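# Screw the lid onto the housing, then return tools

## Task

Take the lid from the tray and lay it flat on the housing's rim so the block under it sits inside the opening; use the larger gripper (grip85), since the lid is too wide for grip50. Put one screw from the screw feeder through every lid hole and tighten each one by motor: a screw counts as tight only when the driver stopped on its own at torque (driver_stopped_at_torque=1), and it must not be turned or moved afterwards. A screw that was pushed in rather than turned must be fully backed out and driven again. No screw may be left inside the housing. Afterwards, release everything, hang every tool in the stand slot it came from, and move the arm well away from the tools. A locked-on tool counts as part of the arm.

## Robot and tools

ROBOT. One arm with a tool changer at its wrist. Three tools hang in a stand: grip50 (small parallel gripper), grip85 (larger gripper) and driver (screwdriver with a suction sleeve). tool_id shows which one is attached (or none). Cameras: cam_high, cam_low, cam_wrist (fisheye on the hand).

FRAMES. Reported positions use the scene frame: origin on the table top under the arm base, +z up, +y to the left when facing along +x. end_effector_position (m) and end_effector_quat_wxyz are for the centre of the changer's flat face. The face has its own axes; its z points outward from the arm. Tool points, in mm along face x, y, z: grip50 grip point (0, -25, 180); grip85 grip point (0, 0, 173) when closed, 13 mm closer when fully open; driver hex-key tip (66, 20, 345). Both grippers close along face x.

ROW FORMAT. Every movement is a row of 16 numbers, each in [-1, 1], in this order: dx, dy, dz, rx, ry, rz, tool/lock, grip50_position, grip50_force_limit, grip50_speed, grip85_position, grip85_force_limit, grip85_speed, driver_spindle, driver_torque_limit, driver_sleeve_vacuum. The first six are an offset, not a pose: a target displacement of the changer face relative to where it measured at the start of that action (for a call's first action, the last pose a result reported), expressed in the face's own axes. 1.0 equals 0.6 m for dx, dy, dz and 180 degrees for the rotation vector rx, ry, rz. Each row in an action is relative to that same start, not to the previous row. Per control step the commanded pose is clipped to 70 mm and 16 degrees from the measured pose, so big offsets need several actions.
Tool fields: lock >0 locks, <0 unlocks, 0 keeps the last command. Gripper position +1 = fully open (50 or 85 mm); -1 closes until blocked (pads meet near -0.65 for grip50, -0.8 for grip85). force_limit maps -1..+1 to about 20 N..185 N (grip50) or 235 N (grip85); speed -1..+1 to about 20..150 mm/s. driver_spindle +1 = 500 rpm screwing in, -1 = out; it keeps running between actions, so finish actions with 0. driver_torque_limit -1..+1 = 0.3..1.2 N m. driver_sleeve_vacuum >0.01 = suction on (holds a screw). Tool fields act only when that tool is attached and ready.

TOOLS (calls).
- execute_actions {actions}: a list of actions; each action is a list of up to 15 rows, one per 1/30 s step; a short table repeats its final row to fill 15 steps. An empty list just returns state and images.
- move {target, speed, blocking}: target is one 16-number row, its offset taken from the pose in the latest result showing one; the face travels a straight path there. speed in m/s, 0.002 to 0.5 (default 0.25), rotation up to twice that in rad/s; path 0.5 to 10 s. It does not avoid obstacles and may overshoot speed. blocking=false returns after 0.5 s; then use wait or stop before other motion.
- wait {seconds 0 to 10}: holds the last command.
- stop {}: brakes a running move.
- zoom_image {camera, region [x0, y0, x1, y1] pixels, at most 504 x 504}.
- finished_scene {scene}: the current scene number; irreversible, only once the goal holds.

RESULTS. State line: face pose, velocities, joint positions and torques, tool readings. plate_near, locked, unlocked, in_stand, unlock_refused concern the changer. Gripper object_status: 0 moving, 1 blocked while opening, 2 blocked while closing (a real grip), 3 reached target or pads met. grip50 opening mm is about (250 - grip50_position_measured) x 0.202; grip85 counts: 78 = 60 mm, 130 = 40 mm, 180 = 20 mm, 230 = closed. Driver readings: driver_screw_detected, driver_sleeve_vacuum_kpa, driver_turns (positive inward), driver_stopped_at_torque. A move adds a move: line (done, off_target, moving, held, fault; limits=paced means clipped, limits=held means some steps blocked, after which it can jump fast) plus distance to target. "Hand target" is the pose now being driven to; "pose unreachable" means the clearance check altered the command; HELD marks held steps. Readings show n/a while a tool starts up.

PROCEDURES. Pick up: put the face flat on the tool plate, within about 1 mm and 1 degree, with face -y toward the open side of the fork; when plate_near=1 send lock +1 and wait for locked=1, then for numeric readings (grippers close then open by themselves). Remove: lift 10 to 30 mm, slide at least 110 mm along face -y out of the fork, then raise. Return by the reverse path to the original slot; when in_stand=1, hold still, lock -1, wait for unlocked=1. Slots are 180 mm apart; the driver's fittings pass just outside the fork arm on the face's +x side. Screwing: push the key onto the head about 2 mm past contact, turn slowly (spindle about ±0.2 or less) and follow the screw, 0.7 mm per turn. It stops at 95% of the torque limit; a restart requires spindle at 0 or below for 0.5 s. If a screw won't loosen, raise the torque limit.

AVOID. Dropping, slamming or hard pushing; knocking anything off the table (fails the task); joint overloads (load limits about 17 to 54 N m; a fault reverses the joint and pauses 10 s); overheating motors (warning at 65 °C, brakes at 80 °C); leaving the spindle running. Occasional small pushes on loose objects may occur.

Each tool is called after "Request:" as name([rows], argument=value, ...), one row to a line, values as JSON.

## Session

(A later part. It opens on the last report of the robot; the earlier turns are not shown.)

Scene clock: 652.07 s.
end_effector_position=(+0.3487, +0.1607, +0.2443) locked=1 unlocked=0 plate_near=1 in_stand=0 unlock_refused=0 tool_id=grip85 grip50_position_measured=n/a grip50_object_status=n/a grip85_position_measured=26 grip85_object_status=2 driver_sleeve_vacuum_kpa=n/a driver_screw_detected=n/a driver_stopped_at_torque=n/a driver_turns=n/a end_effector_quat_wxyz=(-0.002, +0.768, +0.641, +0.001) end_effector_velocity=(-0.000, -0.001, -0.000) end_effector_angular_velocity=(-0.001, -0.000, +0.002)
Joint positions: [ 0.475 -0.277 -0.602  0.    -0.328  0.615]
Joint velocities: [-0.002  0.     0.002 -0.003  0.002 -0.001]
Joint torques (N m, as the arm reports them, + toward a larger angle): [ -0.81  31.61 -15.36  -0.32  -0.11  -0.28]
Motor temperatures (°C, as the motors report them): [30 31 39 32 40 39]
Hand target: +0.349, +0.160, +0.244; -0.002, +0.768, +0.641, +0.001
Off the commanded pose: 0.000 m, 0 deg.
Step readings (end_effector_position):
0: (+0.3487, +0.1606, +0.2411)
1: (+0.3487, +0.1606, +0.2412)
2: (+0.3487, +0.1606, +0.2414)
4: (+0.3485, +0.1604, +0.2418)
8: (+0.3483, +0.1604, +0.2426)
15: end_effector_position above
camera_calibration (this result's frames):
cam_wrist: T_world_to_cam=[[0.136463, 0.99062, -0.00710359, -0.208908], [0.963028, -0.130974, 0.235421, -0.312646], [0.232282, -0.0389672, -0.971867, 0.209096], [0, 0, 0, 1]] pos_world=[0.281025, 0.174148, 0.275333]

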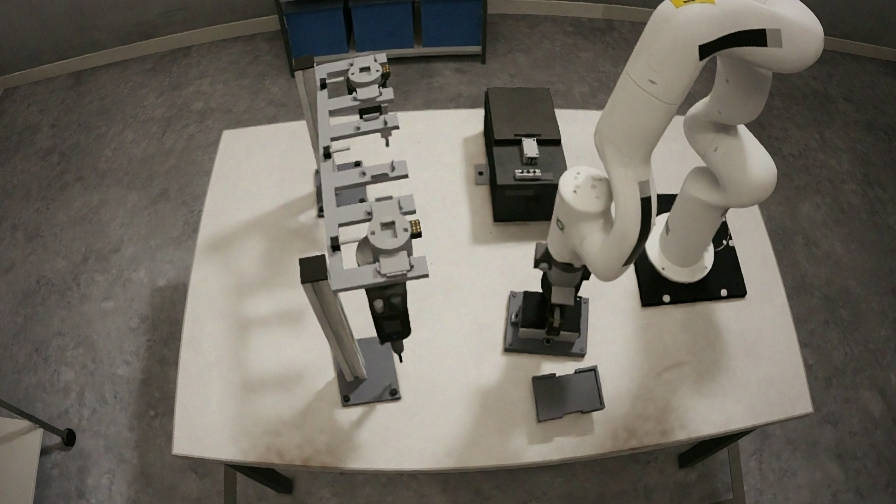

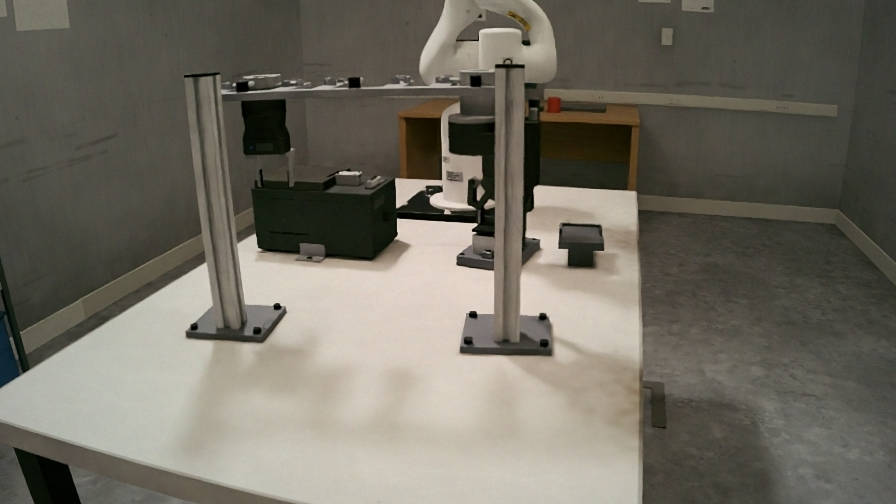

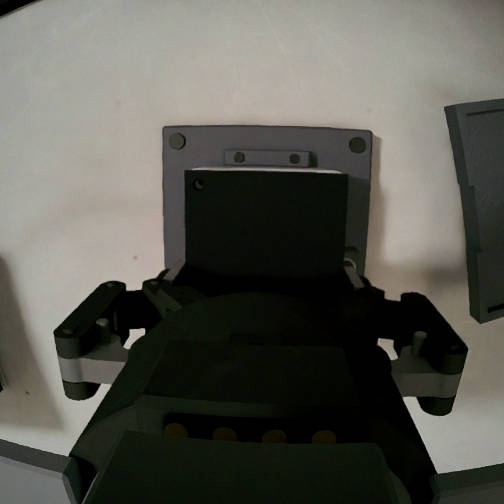

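Request:
execute_actions([
  [[0,0,0.001,0,0,0,1,0,0,0,-1,-0.3,-0.6,0,0,0],[0,0,0.002,0,0,0,1,0,0,0,-1,-0.3,-0.6,0,0,0],[0,0,0.003,0,0,0,1,0,0,0,-1,-0.3,-0.6,0,0,0]],
  [[0,0,0,0,0,0,1,0,0,0,1,-0.3,-1,0,0,0]],
  [[0,0,0,0,0,0,1,0,0,0,1,-0.3,-1,0,0,0]],
])

Request:
zoom_image(camera="cam_low", region=[455,200,545,275])

Request:
zoom_image(camera="cam_high", region=[500,280,600,365])

Scene clock: 752.30 s.
end_effector_position=(+0.3488, +0.1607, +0.2428) locked=1 unlocked=0 plate_near=1 in_stand=0 unlock_refused=0 tool_id=grip85 grip50_position_measured=n/a grip50_object_status=n/a grip85_position_measured=3 grip85_object_status=3 driver_sleeve_vacuum_kpa=n/a driver_screw_detected=n/a driver_stopped_at_torque=n/a driver_turns=n/a end_effector_quat_wxyz=(-0.002, +0.768, +0.641, +0.001) end_effector_velocity=(+0.000, -0.000, +0.000) end_effector_angular_velocity=(-0.000, -0.000, -0.000)
Joint positions: [ 0.475 -0.281 -0.603  0.    -0.324  0.615]
Joint velocities: [-0.     0.     0.    -0.     0.     0.001]
Joint torques (N m, as the arm reports them, + toward a larger angle): [ -1.7   29.97 -15.02  -0.35  -0.02  -0.23]
Motor temperatures (°C, as the motors report them): [30 31 39 32 40 39]
Hand target: +0.349, +0.161, +0.243; -0.002, +0.768, +0.641, +0.001
Off the commanded pose: 0.000 m, 0 deg.
Step readings (end_effector_position; steps 1 to 15: 1st action; 16 to 30: 2nd action; 31 to 45: 3rd action):
0: (+0.3488, +0.1605, +0.2442)
1: (+0.3488, +0.1605, +0.2442)
2: (+0.3488, +0.1605, +0.2441)
4: (+0.3488, +0.1606, +0.2436)
8: (+0.3489, +0.1607, +0.2432)
15: (+0.3489, +0.1607, +0.2430)
16: (+0.3489, +0.1607, +0.2430)
17: (+0.3488, +0.1607, +0.2429)
19: (+0.3488, +0.1608, +0.2427)
23: (+0.3486, +0.1606, +0.2423)
30: (+0.3488, +0.1607, +0.2428)
31: (+0.3488, +0.1607, +0.2429)
32: (+0.3488, +0.1607, +0.2429)
34: (+0.3488, +0.1607, +0.2428)
38: (+0.3488, +0.1607, +0.2428)
45: end_effector_position above
camera_calibration (this result's frames):
cam_wrist: T_world_to_cam=[[0.136485, 0.990616, -0.00724282, -0.208936], [0.963067, -0.130969, 0.235264, -0.312368], [0.232108, -0.0390853, -0.971905, 0.207682], [0, 0, 0, 1]] pos_world=[0.281143, 0.174182, 0.273823]

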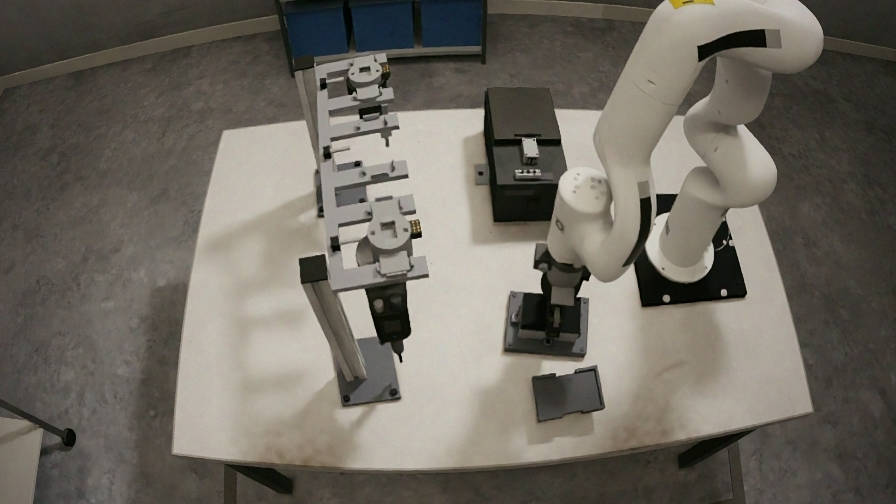

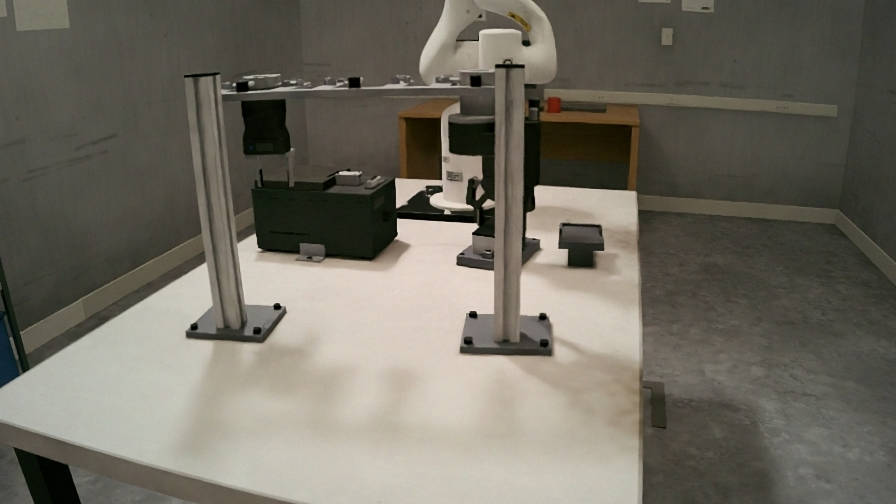

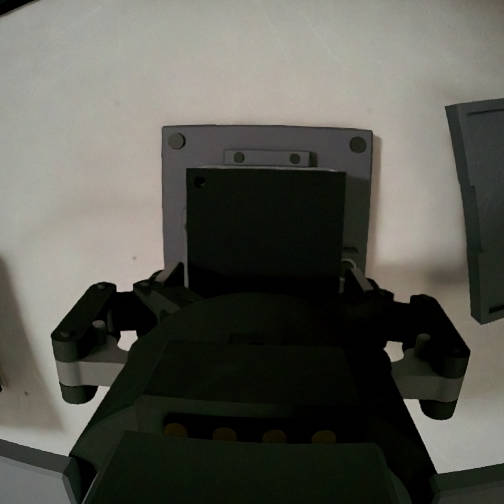

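Region (455, 200, 545, 275) of cam_low's 896x504 image, scaled by 5.600, with more detail than that image has.

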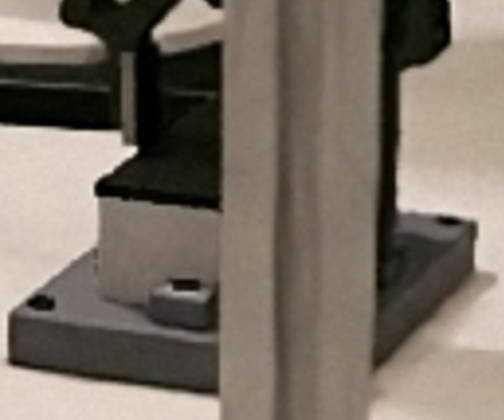

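Region (500, 280, 600, 365) of cam_high's 896x504 image, scaled by 5.040, with more detail than that image has; it fills the top 428 rows of this view, and the rest is white.

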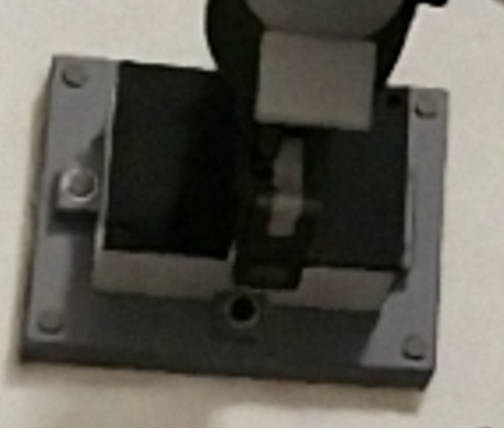

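Request:
move(target=[0,0.12,-0.3,0,0,0,1,0,0,0,1,-0.3,0,0,0,0], speed=0.15)

Request:
zoom_image(camera="cam_wrist", region=[180,60,360,260])

Request:
zoom_image(camera="cam_low", region=[455,200,545,275])

Scene clock: 760.13 s.
end_effector_position=(+0.4198, +0.1471, +0.4222) locked=1 unlocked=0 plate_near=1 in_stand=0 unlock_refused=0 tool_id=grip85 grip50_position_measured=n/a grip50_object_status=n/a grip85_position_measured=3 grip85_object_status=3 driver_sleeve_vacuum_kpa=n/a driver_screw_detected=n/a driver_stopped_at_torque=n/a driver_turns=n/a end_effector_quat_wxyz=(-0.003, +0.768, +0.641, +0.001) end_effector_velocity=(+0.001, -0.000, +0.002) end_effector_angular_velocity=(+0.000, +0.001, -0.000)
Joint positions: [ 0.382 -0.095 -0.891  0.    -0.799  0.521]
Joint velocities: [-0.001 -0.    -0.004  0.001 -0.005 -0.001]
Joint torques (N m, as the arm reports them, + toward a larger angle): [ -2.07  30.34 -21.17   0.1   -0.03  -0.22]
Motor temperatures (°C, as the motors report them): [30 31 39 32 40 39]
Hand target: +0.420, +0.147, +0.423; -0.003, +0.768, +0.641, +0.001
Off the commanded pose: 0.000 m, 0 deg.
move: done
camera_calibration (this result's frames):
cam_wrist: T_world_to_cam=[[0.136017, 0.990681, -0.00707054, -0.203719], [0.963315, -0.130586, 0.234458, -0.424538], [0.23135, -0.0387014, -0.972101, 0.365389], [0, 0, 0, 1]] pos_world=[0.35214, 0.160523, 0.453291]

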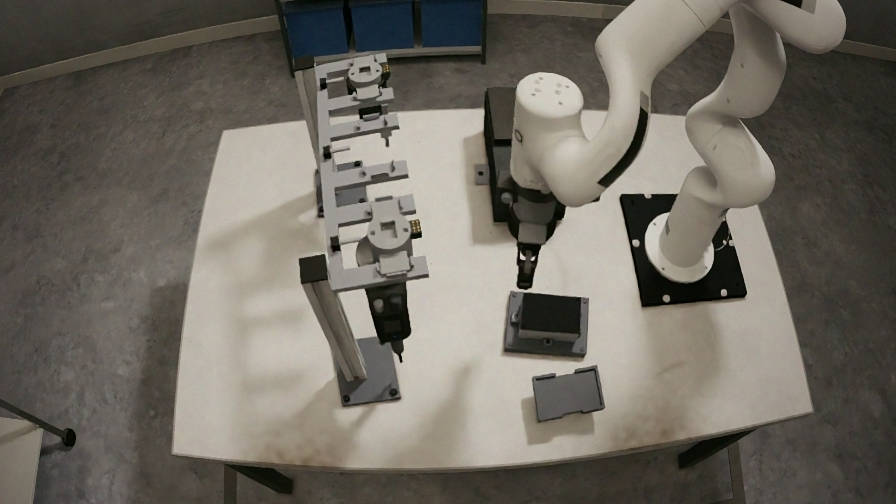

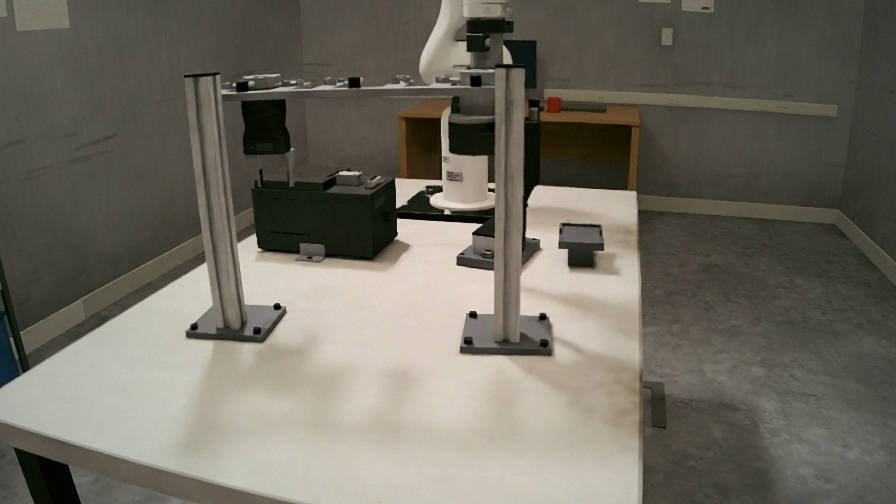

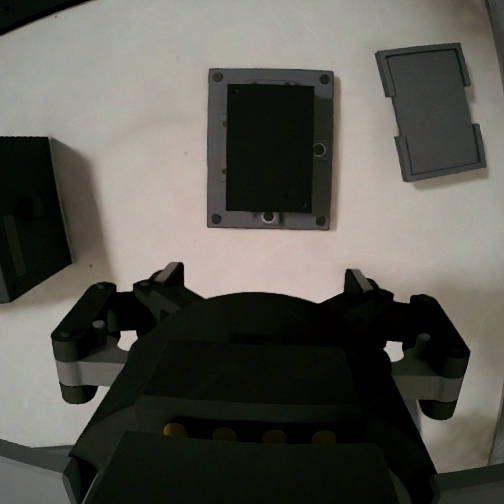

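Region (180, 60, 360, 260) of cam_wrist's 504x504 image, scaled by 2.520, with more detail than that image has; it fills the left 454 columns of this view, and the rest is white.

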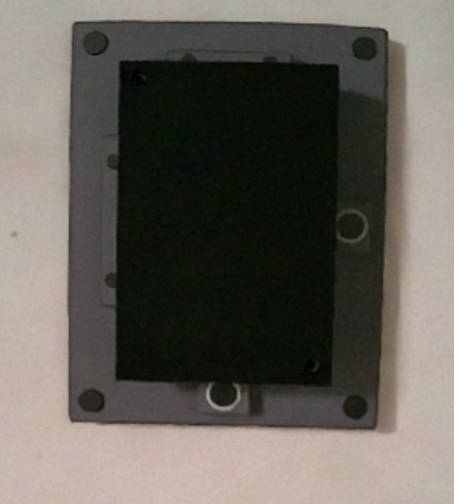

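Region (455, 200, 545, 275) of cam_low's 896x504 image, scaled by 5.600, with more detail than that image has.

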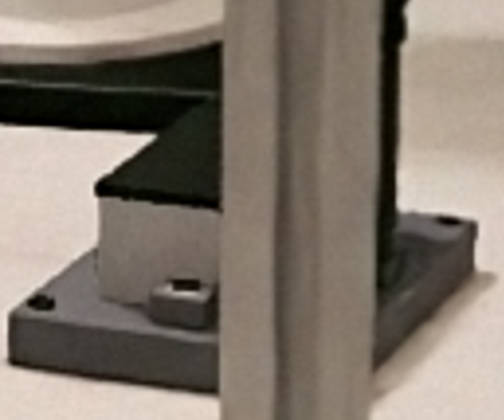

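Request:
move(target=[-0.2334,0.2381,-0.0152,-0.001,0,-0.1018,1,0,0,0,1,-0.3,1,0,0,0], speed=0.25)

Scene clock: 778.93 s.
end_effector_position=(+0.5350, -0.0162, +0.4304) locked=1 unlocked=0 plate_near=1 in_stand=0 unlock_refused=0 tool_id=grip85 grip50_position_measured=n/a grip50_object_status=n/a grip85_position_measured=3 grip85_object_status=3 driver_sleeve_vacuum_kpa=n/a driver_screw_detected=n/a driver_stopped_at_torque=n/a driver_turns=n/a end_effector_quat_wxyz=(-0.001, +0.656, +0.755, +0.002) end_effector_velocity=(+0.001, -0.001, +0.001) end_effector_angular_velocity=(+0.001, +0.000, +0.002)
Joint positions: [ 0.015 -0.3   -1.156 -0.002 -0.855 -0.165]
Joint velocities: [-0.002 -0.002 -0.004  0.001 -0.003 -0.005]
Joint torques (N m, as the arm reports them, + toward a larger angle): [ -1.42  43.13 -21.23  -0.02  -0.02  -0.29]
Motor temperatures (°C, as the motors report them): [30 31 39 32 40 39]
Hand target: +0.535, -0.016, +0.430; -0.001, +0.656, +0.755, +0.002
Off the commanded pose: 0.000 m, 0 deg.
move: done
camera_calibration (this result's frames):
cam_wrist: T_world_to_cam=[[-0.182463, 0.983184, -0.0074791, 0.112841], [0.954319, 0.178926, 0.239292, -0.551073], [0.236606, 0.0365244, -0.970919, 0.338276], [0, 0, 0, 1]] pos_world=[0.46645, -0.0246978, 0.461149]

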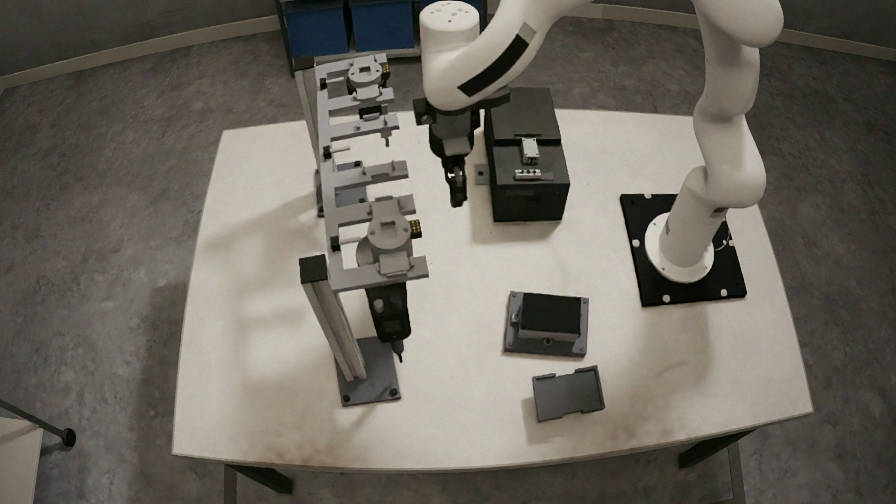

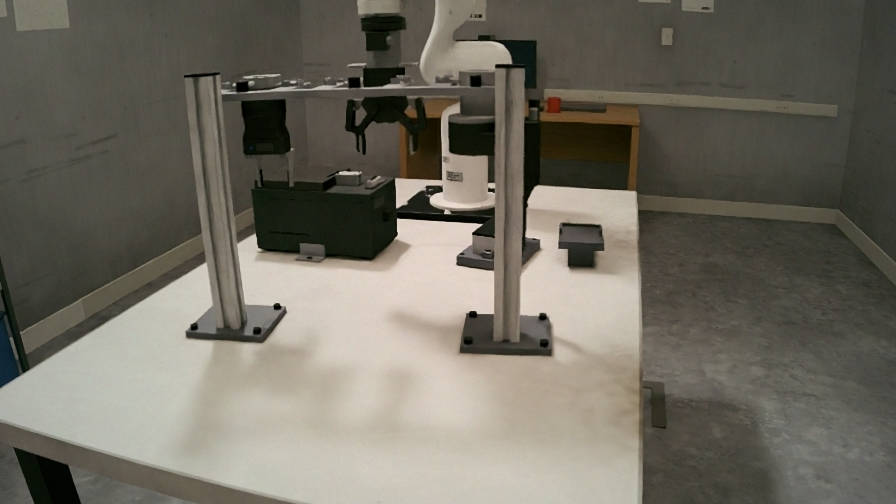

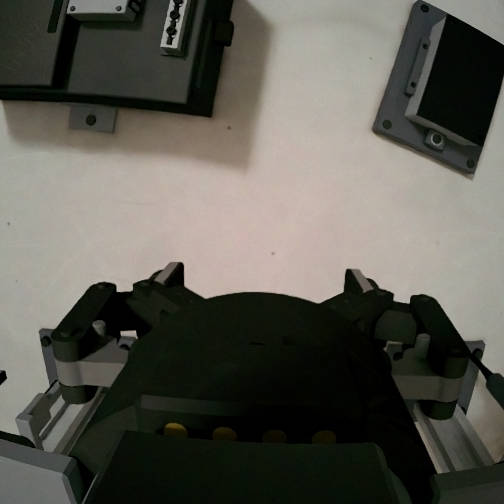

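Request:
move(target=[-0.0004,0.2102,-0.0018,0,0,0,1,0,0,0,1,-0.3,1,0,0,0], speed=0.08)

Scene clock: 788.40 s.
end_effector_position=(+0.6598, +0.0011, +0.4316) locked=1 unlocked=0 plate_near=1 in_stand=0 unlock_refused=0 tool_id=grip85 grip50_position_measured=n/a grip50_object_status=n/a grip85_position_measured=3 grip85_object_status=3 driver_sleeve_vacuum_kpa=n/a driver_screw_detected=n/a driver_stopped_at_torque=n/a driver_turns=n/a end_effector_quat_wxyz=(-0.001, +0.656, +0.755, +0.002) end_effector_velocity=(+0.001, -0.000, +0.000) end_effector_angular_velocity=(+0.000, +0.000, -0.002)
Joint positions: [ 0.045 -0.608 -1.588 -0.001 -0.98  -0.134]
Joint velocities: [-0.001 -0.003 -0.005  0.    -0.002  0.001]
Joint torques (N m, as the arm reports them, + toward a larger angle): [ -1.45  60.29 -21.92  -0.02  -0.07  -0.17]
Motor temperatures (°C, as the motors report them): [30 31 39 32 40 39]
Hand target: +0.660, +0.001, +0.432; -0.001, +0.656, +0.755, +0.002
Off the commanded pose: 0.000 m, 0 deg.
move: done
camera_calibration (this result's frames):
cam_wrist: T_world_to_cam=[[-0.182616, 0.983157, -0.00729095, 0.11868], [0.954325, 0.179034, 0.239187, -0.673479], [0.236464, 0.0367214, -0.970946, 0.309382], [0, 0, 0, 1]] pos_world=[0.591233, -0.0074664, 0.462346]

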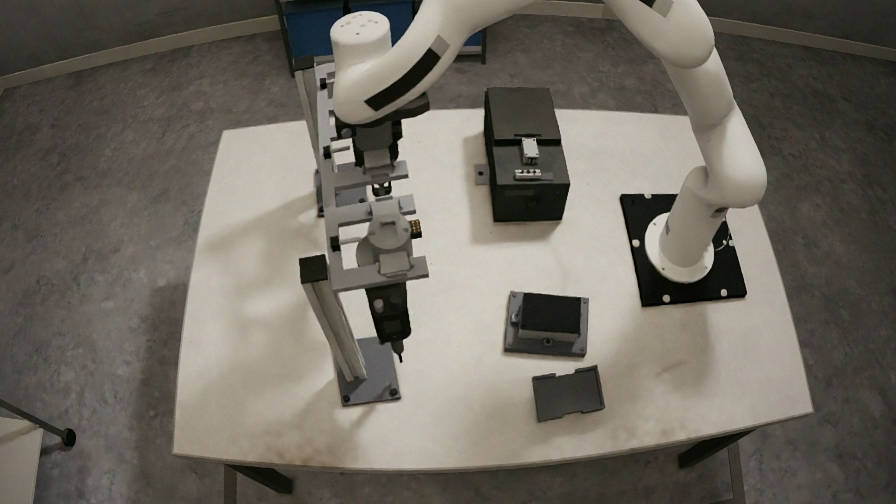

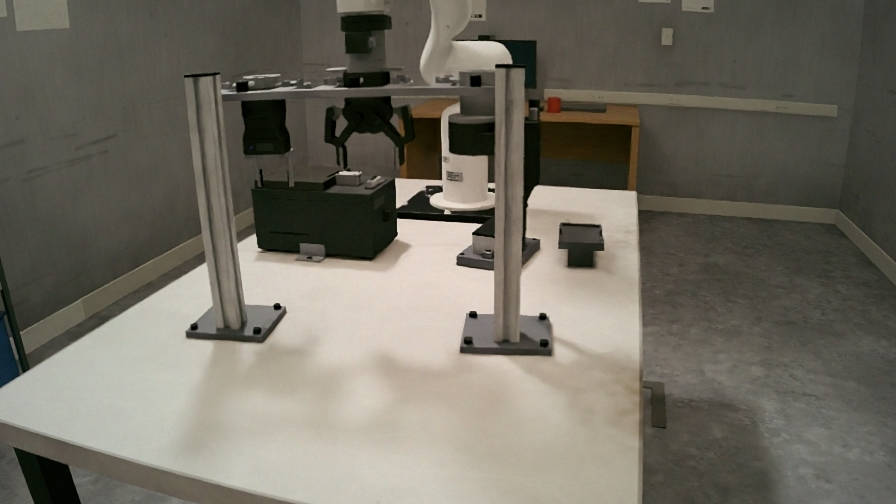

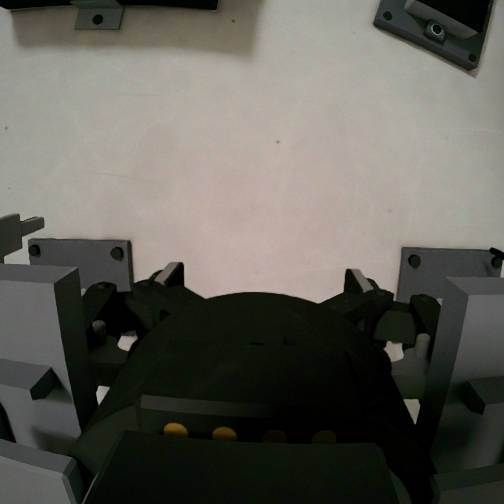

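Request:
move(target=[0,0,0.033,0,0,0,1,0,0,0,1,-0.3,1,0,0,0], speed=0.03)

Scene clock: 795.57 s.
end_effector_position=(+0.6599, +0.0011, +0.4122) locked=1 unlocked=0 plate_near=1 in_stand=1 unlock_refused=0 tool_id=grip85 grip50_position_measured=n/a grip50_object_status=n/a grip85_position_measured=3 grip85_object_status=3 driver_sleeve_vacuum_kpa=n/a driver_screw_detected=n/a driver_stopped_at_torque=n/a driver_turns=n/a end_effector_quat_wxyz=(-0.001, +0.656, +0.755, +0.002) end_effector_velocity=(-0.000, +0.001, -0.000) end_effector_angular_velocity=(-0.000, +0.001, +0.001)
Joint positions: [ 0.045 -0.622 -1.565 -0.001 -0.942 -0.134]
Joint velocities: [ 0.002  0.     0.001 -0.    -0.     0.001]
Joint torques (N m, as the arm reports them, + toward a larger angle): [ -1.56  57.22 -20.52   0.38  -0.09  -0.31]
Motor temperatures (°C, as the motors report them): [30 31 40 32 40 39]
Hand target: +0.660, +0.001, +0.412; -0.001, +0.656, +0.755, +0.002
Off the commanded pose: 0.000 m, 0 deg.
move: done
camera_calibration (this result's frames):
cam_wrist: T_world_to_cam=[[-0.182556, 0.983167, -0.00747016, 0.118533], [0.954178, 0.178996, 0.239802, -0.669106], [0.237103, 0.0366496, -0.970793, 0.290037], [0, 0, 0, 1]] pos_world=[0.591316, -0.00740033, 0.442905]

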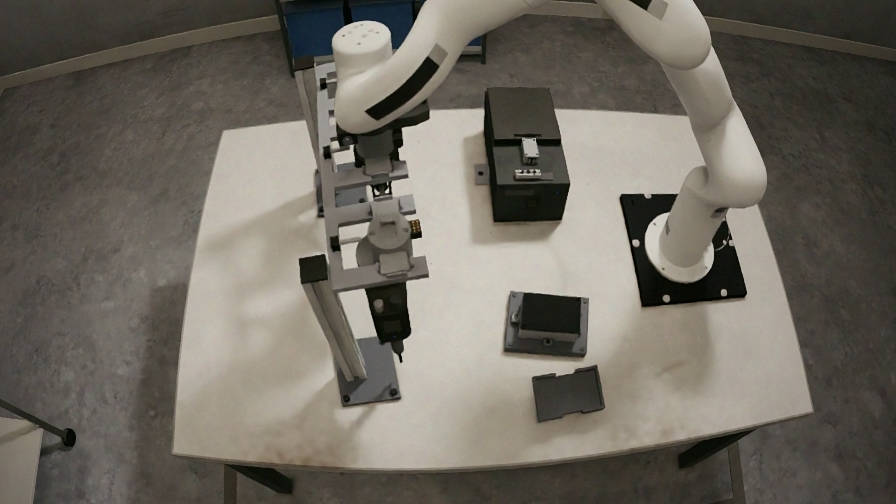

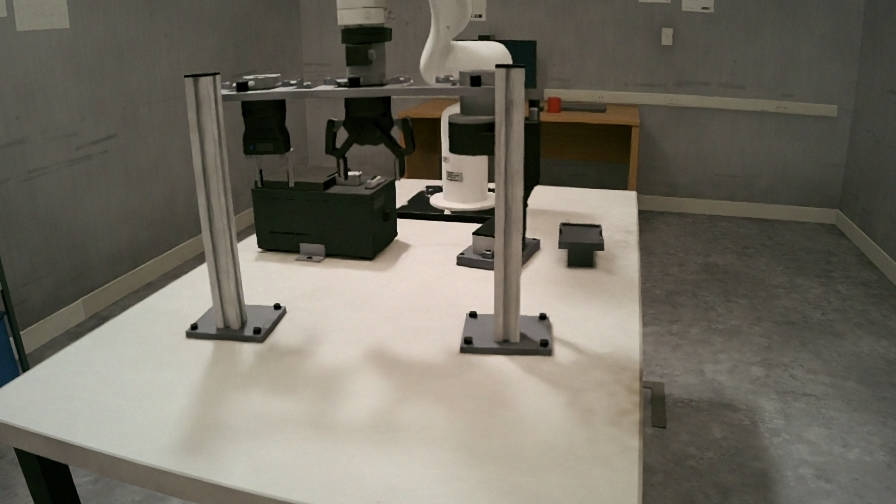

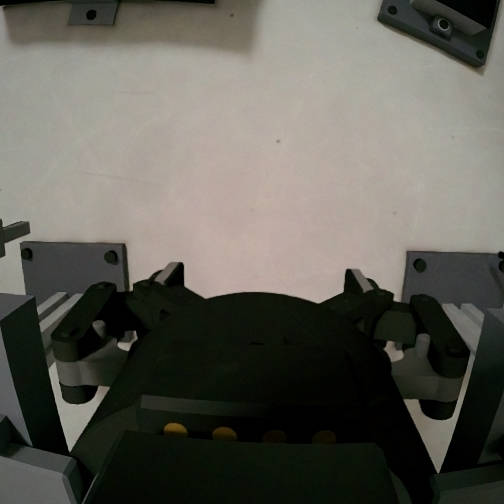

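Request:
execute_actions([
  [[0,0,0.0012,0,0,0,0,0,0,0,1,-0.3,1,0,0,0]],
  [[0,0,0,0,0,0,-1,0,0,0,1,-0.3,1,0,0,0]],
  [[0,0,0,0,0,0,-1,0,0,0,1,-0.3,1,0,0,0]],
  [[0,0,0,0,0,0,-1,0,0,0,1,-0.3,1,0,0,0]],
])

Scene clock: 803.50 s.
end_effector_position=(+0.6599, +0.0012, +0.4115) locked=0 unlocked=1 plate_near=1 in_stand=1 unlock_refused=0 tool_id=none grip50_position_measured=n/a grip50_object_status=n/a grip85_position_measured=n/a grip85_object_status=n/a driver_sleeve_vacuum_kpa=n/a driver_screw_detected=n/a driver_stopped_at_torque=n/a driver_turns=n/a end_effector_quat_wxyz=(-0.001, +0.656, +0.755, +0.002) end_effector_velocity=(-0.000, -0.000, -0.000) end_effector_angular_velocity=(+0.000, +0.001, -0.001)
Joint positions: [ 0.045 -0.622 -1.564 -0.001 -0.941 -0.134]
Joint velocities: [-0.     0.     0.001  0.    -0.001  0.001]
Joint torques (N m, as the arm reports them, + toward a larger angle): [ -3.22  34.32 -12.26   0.9    0.09  -0.17]
Motor temperatures (°C, as the motors report them): [30 31 39 32 40 39]
Hand target: +0.660, +0.001, +0.411; -0.001, +0.656, +0.755, +0.002
Off the commanded pose: 0.000 m, 0 deg.
Step readings (end_effector_position; steps 1 to 15: 1st action; 16 to 30: 2nd action; 31 to 45: 3rd action; 46 to 60: 4th action):
0: (+0.6598, +0.0011, +0.4119)
1: (+0.6598, +0.0011, +0.4119)
2: (+0.6598, +0.0011, +0.4118)
4: (+0.6599, +0.0011, +0.4118)
8: (+0.6599, +0.0011, +0.4118)
15: (+0.6599, +0.0011, +0.4117)
16: (+0.6598, +0.0011, +0.4114)
17: (+0.6598, +0.0011, +0.4115)
19: (+0.6598, +0.0011, +0.4115)
23: (+0.6599, +0.0012, +0.4114)
30: (+0.6599, +0.0012, +0.4115)
31: (+0.6599, +0.0012, +0.4115)
32: (+0.6599, +0.0012, +0.4115)
34: (+0.6599, +0.0012, +0.4115)
38: (+0.6599, +0.0012, +0.4115)
45: (+0.6599, +0.0012, +0.4115)
46: (+0.6599, +0.0012, +0.4115)
47: (+0.6599, +0.0012, +0.4115)
49: (+0.6599, +0.0012, +0.4115)
53: (+0.6599, +0.0012, +0.4115)
60: end_effector_position above
camera_calibration (this result's frames):
cam_wrist: T_world_to_cam=[[-0.182515, 0.983176, -0.00733079, 0.118401], [0.954257, 0.178932, 0.239535, -0.668827], [0.236816, 0.0367231, -0.97086, 0.289535], [0, 0, 0, 1]] pos_world=[0.591276, -0.00736688, 0.442173]

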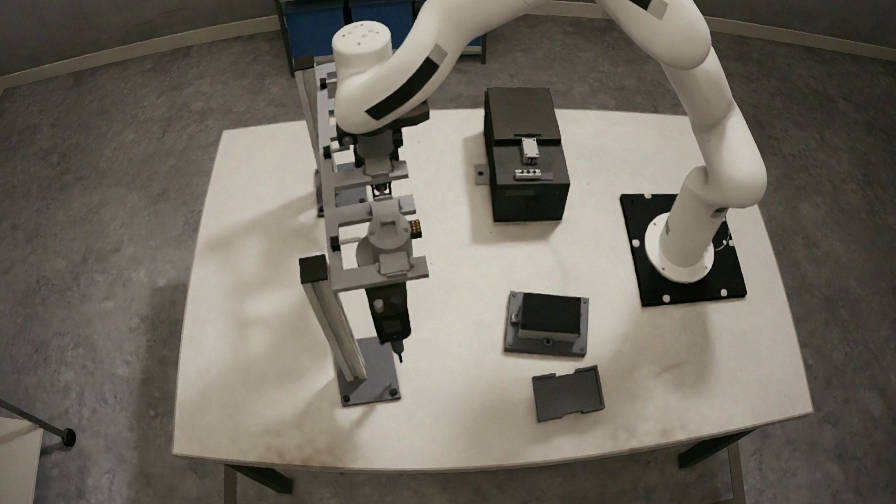

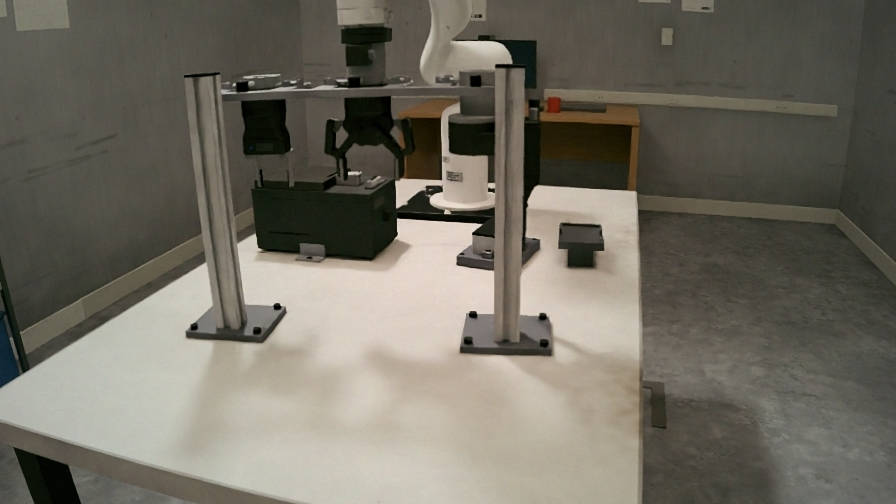

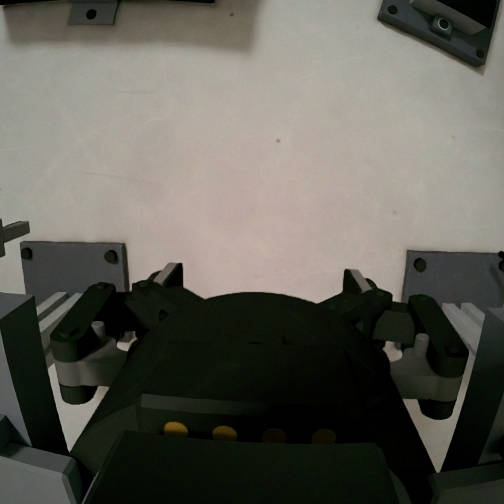

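Unlocked. Lift 51 mm, then shift +0.18 along face x to the driver slot.

Request:
move(target=[0,0,-0.085,0,0,0,0,0,0,0,0,0,0,0,0,0], speed=0.08)

Request:
move(target=[0.3,0,0,0,0,0,0,0,0,0,0,0,0,0,0,0], speed=0.2)

Request:
zoom_image(camera="cam_wrist", region=[190,260,350,400])

Scene clock: 811.83 s.
end_effector_position=(+0.6598, +0.0010, +0.4622) locked=0 unlocked=1 plate_near=0 in_stand=0 unlock_refused=0 tool_id=none grip50_position_measured=n/a grip50_object_status=n/a grip85_position_measured=n/a grip85_object_status=n/a driver_sleeve_vacuum_kpa=n/a driver_screw_detected=n/a driver_stopped_at_torque=n/a driver_turns=n/a end_effector_quat_wxyz=(-0.001, +0.656, +0.755, +0.002) end_effector_velocity=(+0.000, +0.000, +0.000) end_effector_angular_velocity=(-0.001, +0.000, +0.001)
Joint positions: [ 0.046 -0.589 -1.63  -0.001 -1.04  -0.134]
Joint velocities: [ 0.001 -0.001 -0.002 -0.001 -0.001  0.   ]
Joint torques (N m, as the arm reports them, + toward a larger angle): [ -1.36  47.49 -18.05  -0.16   0.01  -0.38]
Motor temperatures (°C, as the motors report them): [30 31 39 32 40 39]
Hand target: +0.660, +0.001, +0.462; -0.001, +0.656, +0.755, +0.002
Off the commanded pose: 0.000 m, 0 deg.
move: done
camera_calibration (this result's frames):
cam_wrist: T_world_to_cam=[[-0.182658, 0.98315, -0.00719392, 0.11896], [0.954301, 0.179049, 0.239274, -0.680802], [0.23653, 0.0368402, -0.970926, 0.339025], [0, 0, 0, 1]] pos_world=[0.591229, -0.00754821, 0.492921]

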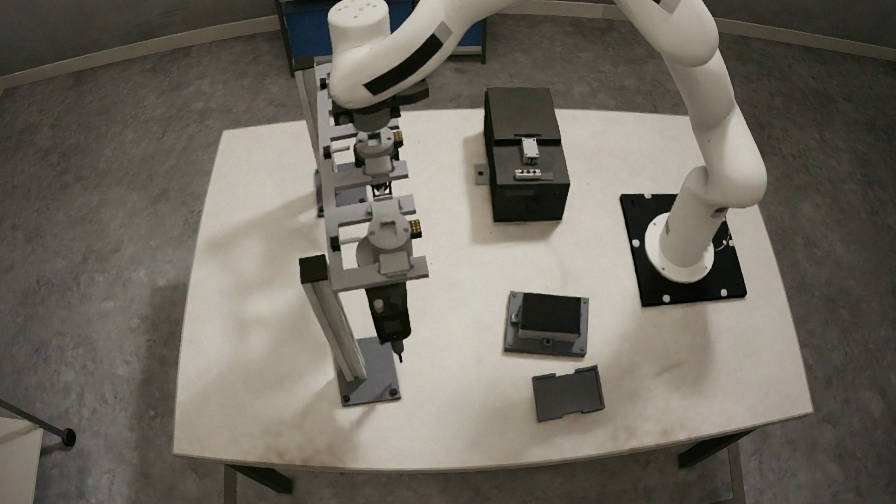

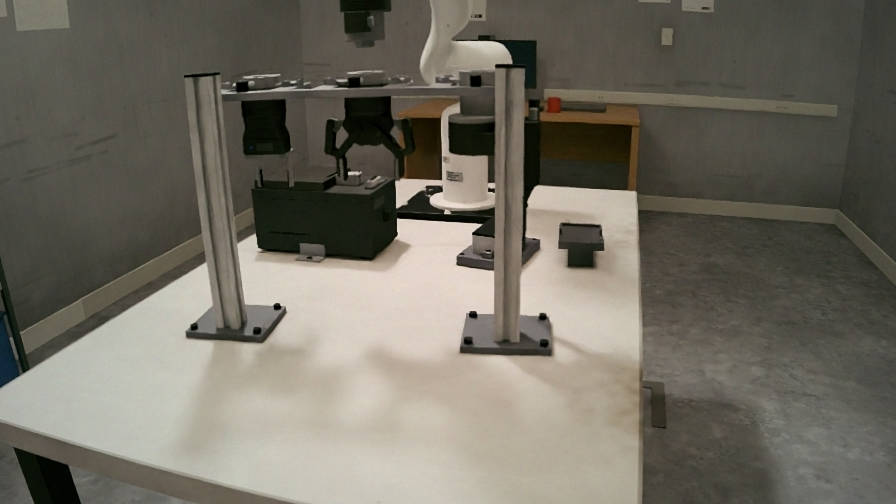

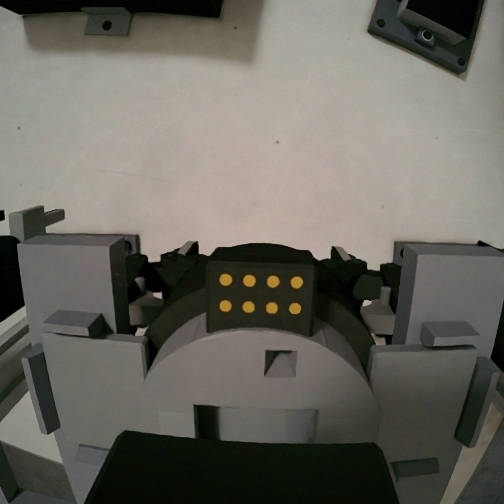

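Scene clock: 813.20 s.
end_effector_position=(+0.6348, +0.1790, +0.4628) locked=0 unlocked=1 plate_near=0 in_stand=0 unlock_refused=0 tool_id=none grip50_position_measured=n/a grip50_object_status=n/a grip85_position_measured=n/a grip85_object_status=n/a driver_sleeve_vacuum_kpa=n/a driver_screw_detected=n/a driver_stopped_at_torque=n/a driver_turns=n/a end_effector_quat_wxyz=(-0.002, +0.656, +0.755, +0.002) end_effector_velocity=(-0.000, +0.002, +0.000) end_effector_angular_velocity=(+0.001, +0.000, +0.001)
Joint positions: [ 0.318 -0.591 -1.631 -0.001 -1.041  0.139]
Joint velocities: [ 0.003 -0.001 -0.002  0.001 -0.001  0.001]
Joint torques (N m, as the arm reports them, + toward a larger angle): [ -1.67  48.22 -18.08   0.1   -0.03  -0.24]
Motor temperatures (°C, as the motors report them): [30 31 39 32 40 39]
Hand target: +0.635, +0.179, +0.463; -0.002, +0.656, +0.755, +0.002
Off the commanded pose: 0.000 m, 0 deg.
move: done
camera_calibration (this result's frames):
cam_wrist: T_world_to_cam=[[-0.182371, 0.983206, -0.00681366, -0.0609331], [0.95446, 0.178695, 0.238902, -0.68887], [0.236107, 0.0370655, -0.97102, 0.33928], [0, 0, 0, 1]] pos_world=[0.56628, 0.170432, 0.493604]

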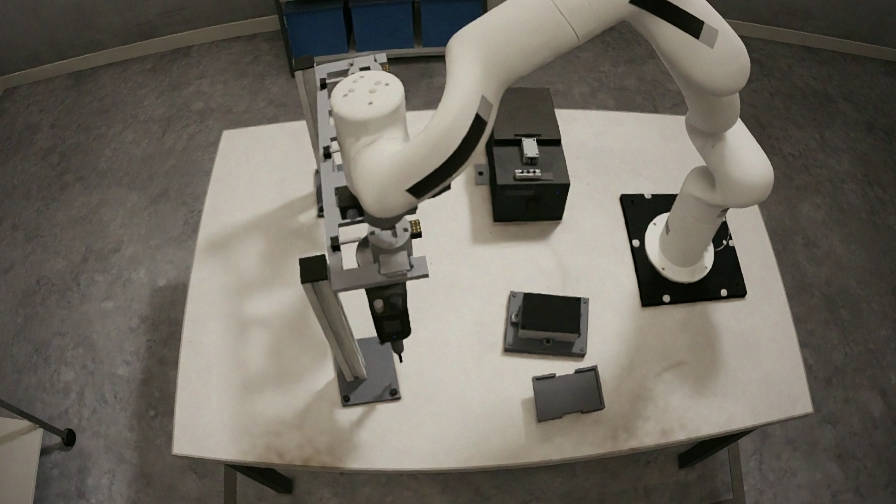

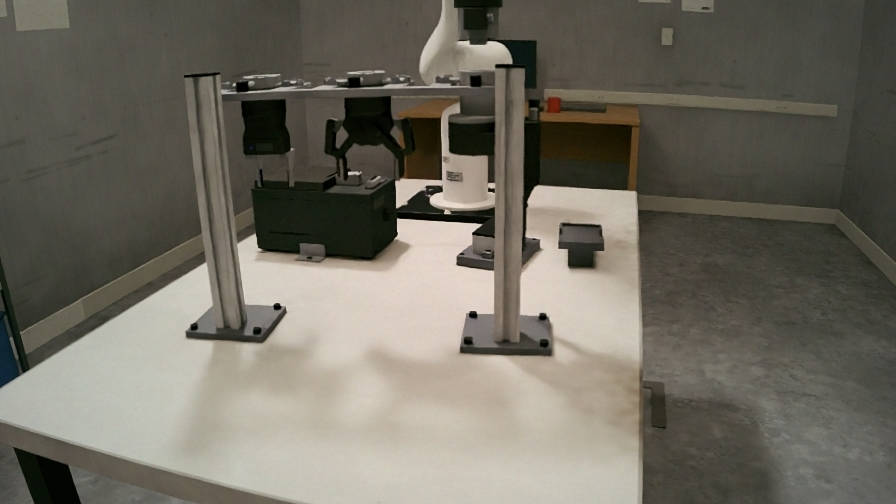

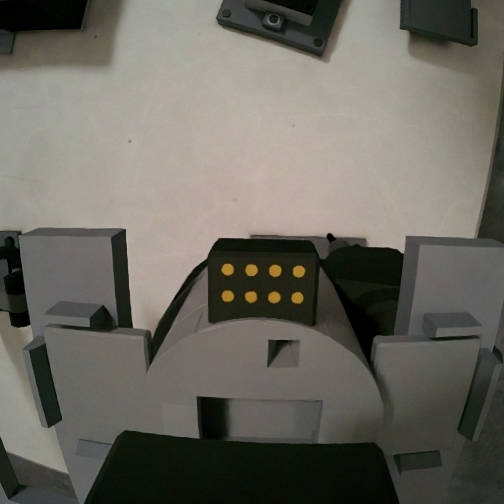

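Region (190, 260, 350, 400) of cam_wrist's 504x504 image, scaled by 3.150, with more detail than that image has; it fills the top 441 rows of this view, and the rest is white.

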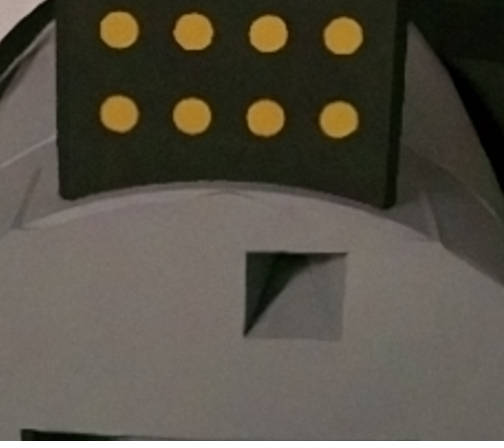

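Request:
move(target=[0.0006,-0.0036,0.001,0,0,0,0,0,0,0,0,0,0,0,0,0], speed=0.03)

Request:
zoom_image(camera="cam_wrist", region=[190,260,350,400])

Scene clock: 823.37 s.
end_effector_position=(+0.6327, +0.1790, +0.4623) locked=0 unlocked=1 plate_near=0 in_stand=0 unlock_refused=0 tool_id=none grip50_position_measured=n/a grip50_object_status=n/a grip85_position_measured=n/a grip85_object_status=n/a driver_sleeve_vacuum_kpa=n/a driver_screw_detected=n/a driver_stopped_at_torque=n/a driver_turns=n/a end_effector_quat_wxyz=(-0.002, +0.656, +0.755, +0.002) end_effector_velocity=(-0.000, -0.001, +0.000) end_effector_angular_velocity=(+0.000, +0.001, -0.002)
Joint positions: [ 0.319 -0.586 -1.622 -0.001 -1.037  0.14 ]
Joint velocities: [-0.001  0.001  0.001  0.001 -0.     0.   ]
Joint torques (N m, as the arm reports them, + toward a larger angle): [ -2.05  47.93 -17.9    0.41  -0.04  -0.14]
Motor temperatures (°C, as the motors report them): [30 31 39 32 40 39]
Hand target: +0.633, +0.179, +0.462; -0.002, +0.656, +0.755, +0.002
Off the commanded pose: 0.000 m, 0 deg.
move: done
camera_calibration (this result's frames):
cam_wrist: T_world_to_cam=[[-0.18237, 0.983206, -0.00681519, -0.0613943], [0.95446, 0.178694, 0.238902, -0.686671], [0.236108, 0.0370637, -0.97102, 0.339216], [0, 0, 0, 1]] pos_world=[0.564112, 0.170495, 0.493014]

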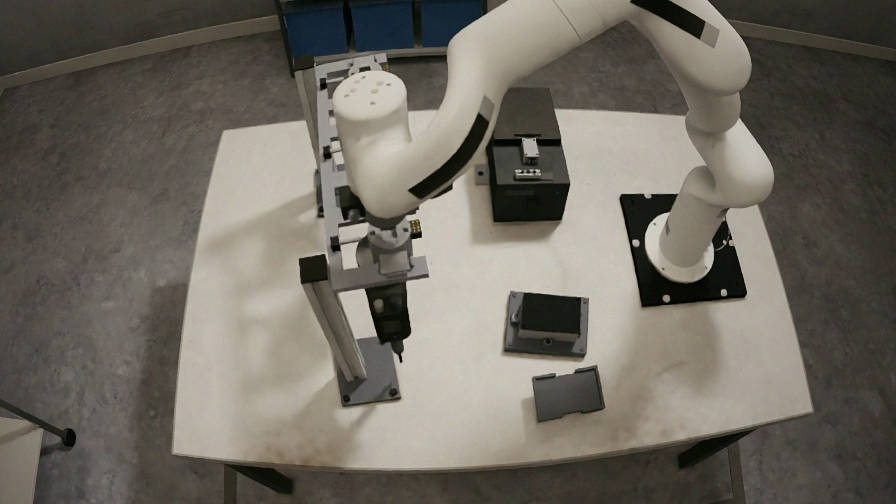

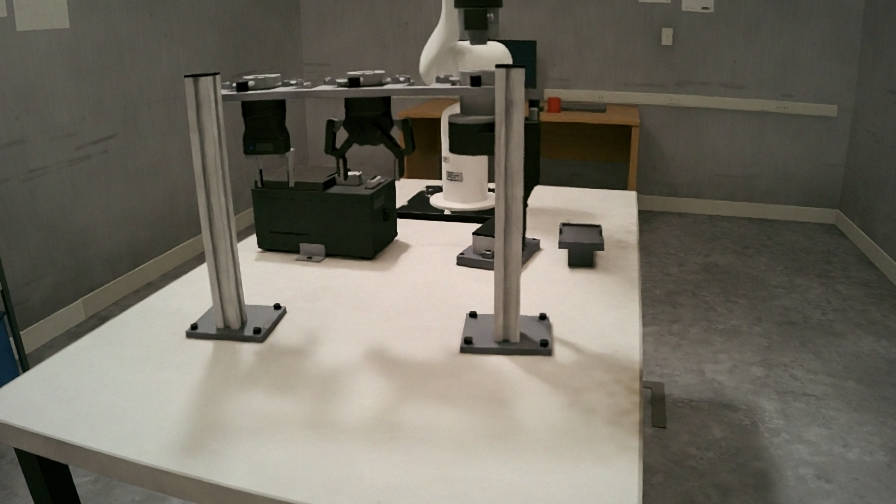

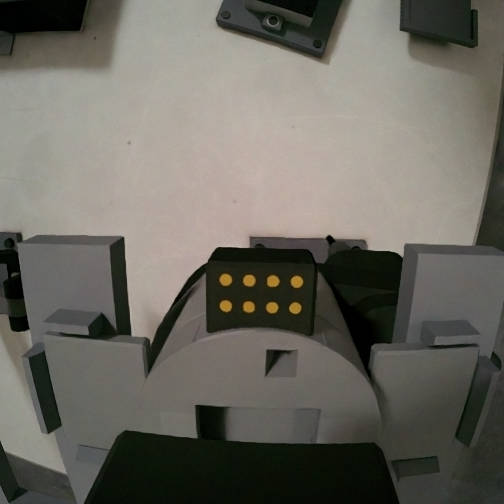

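Region (190, 260, 350, 400) of cam_wrist's 504x504 image, scaled by 3.150, with more detail than that image has; it fills the top 441 rows of this view, and the rest is white.

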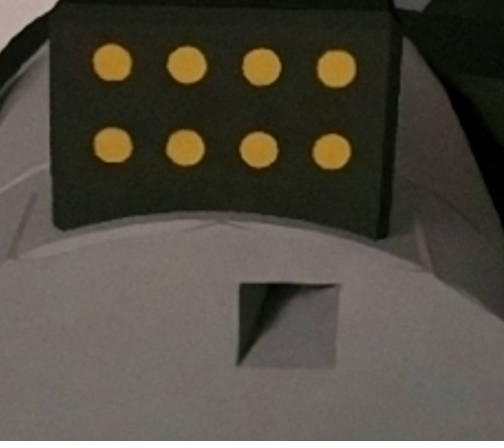

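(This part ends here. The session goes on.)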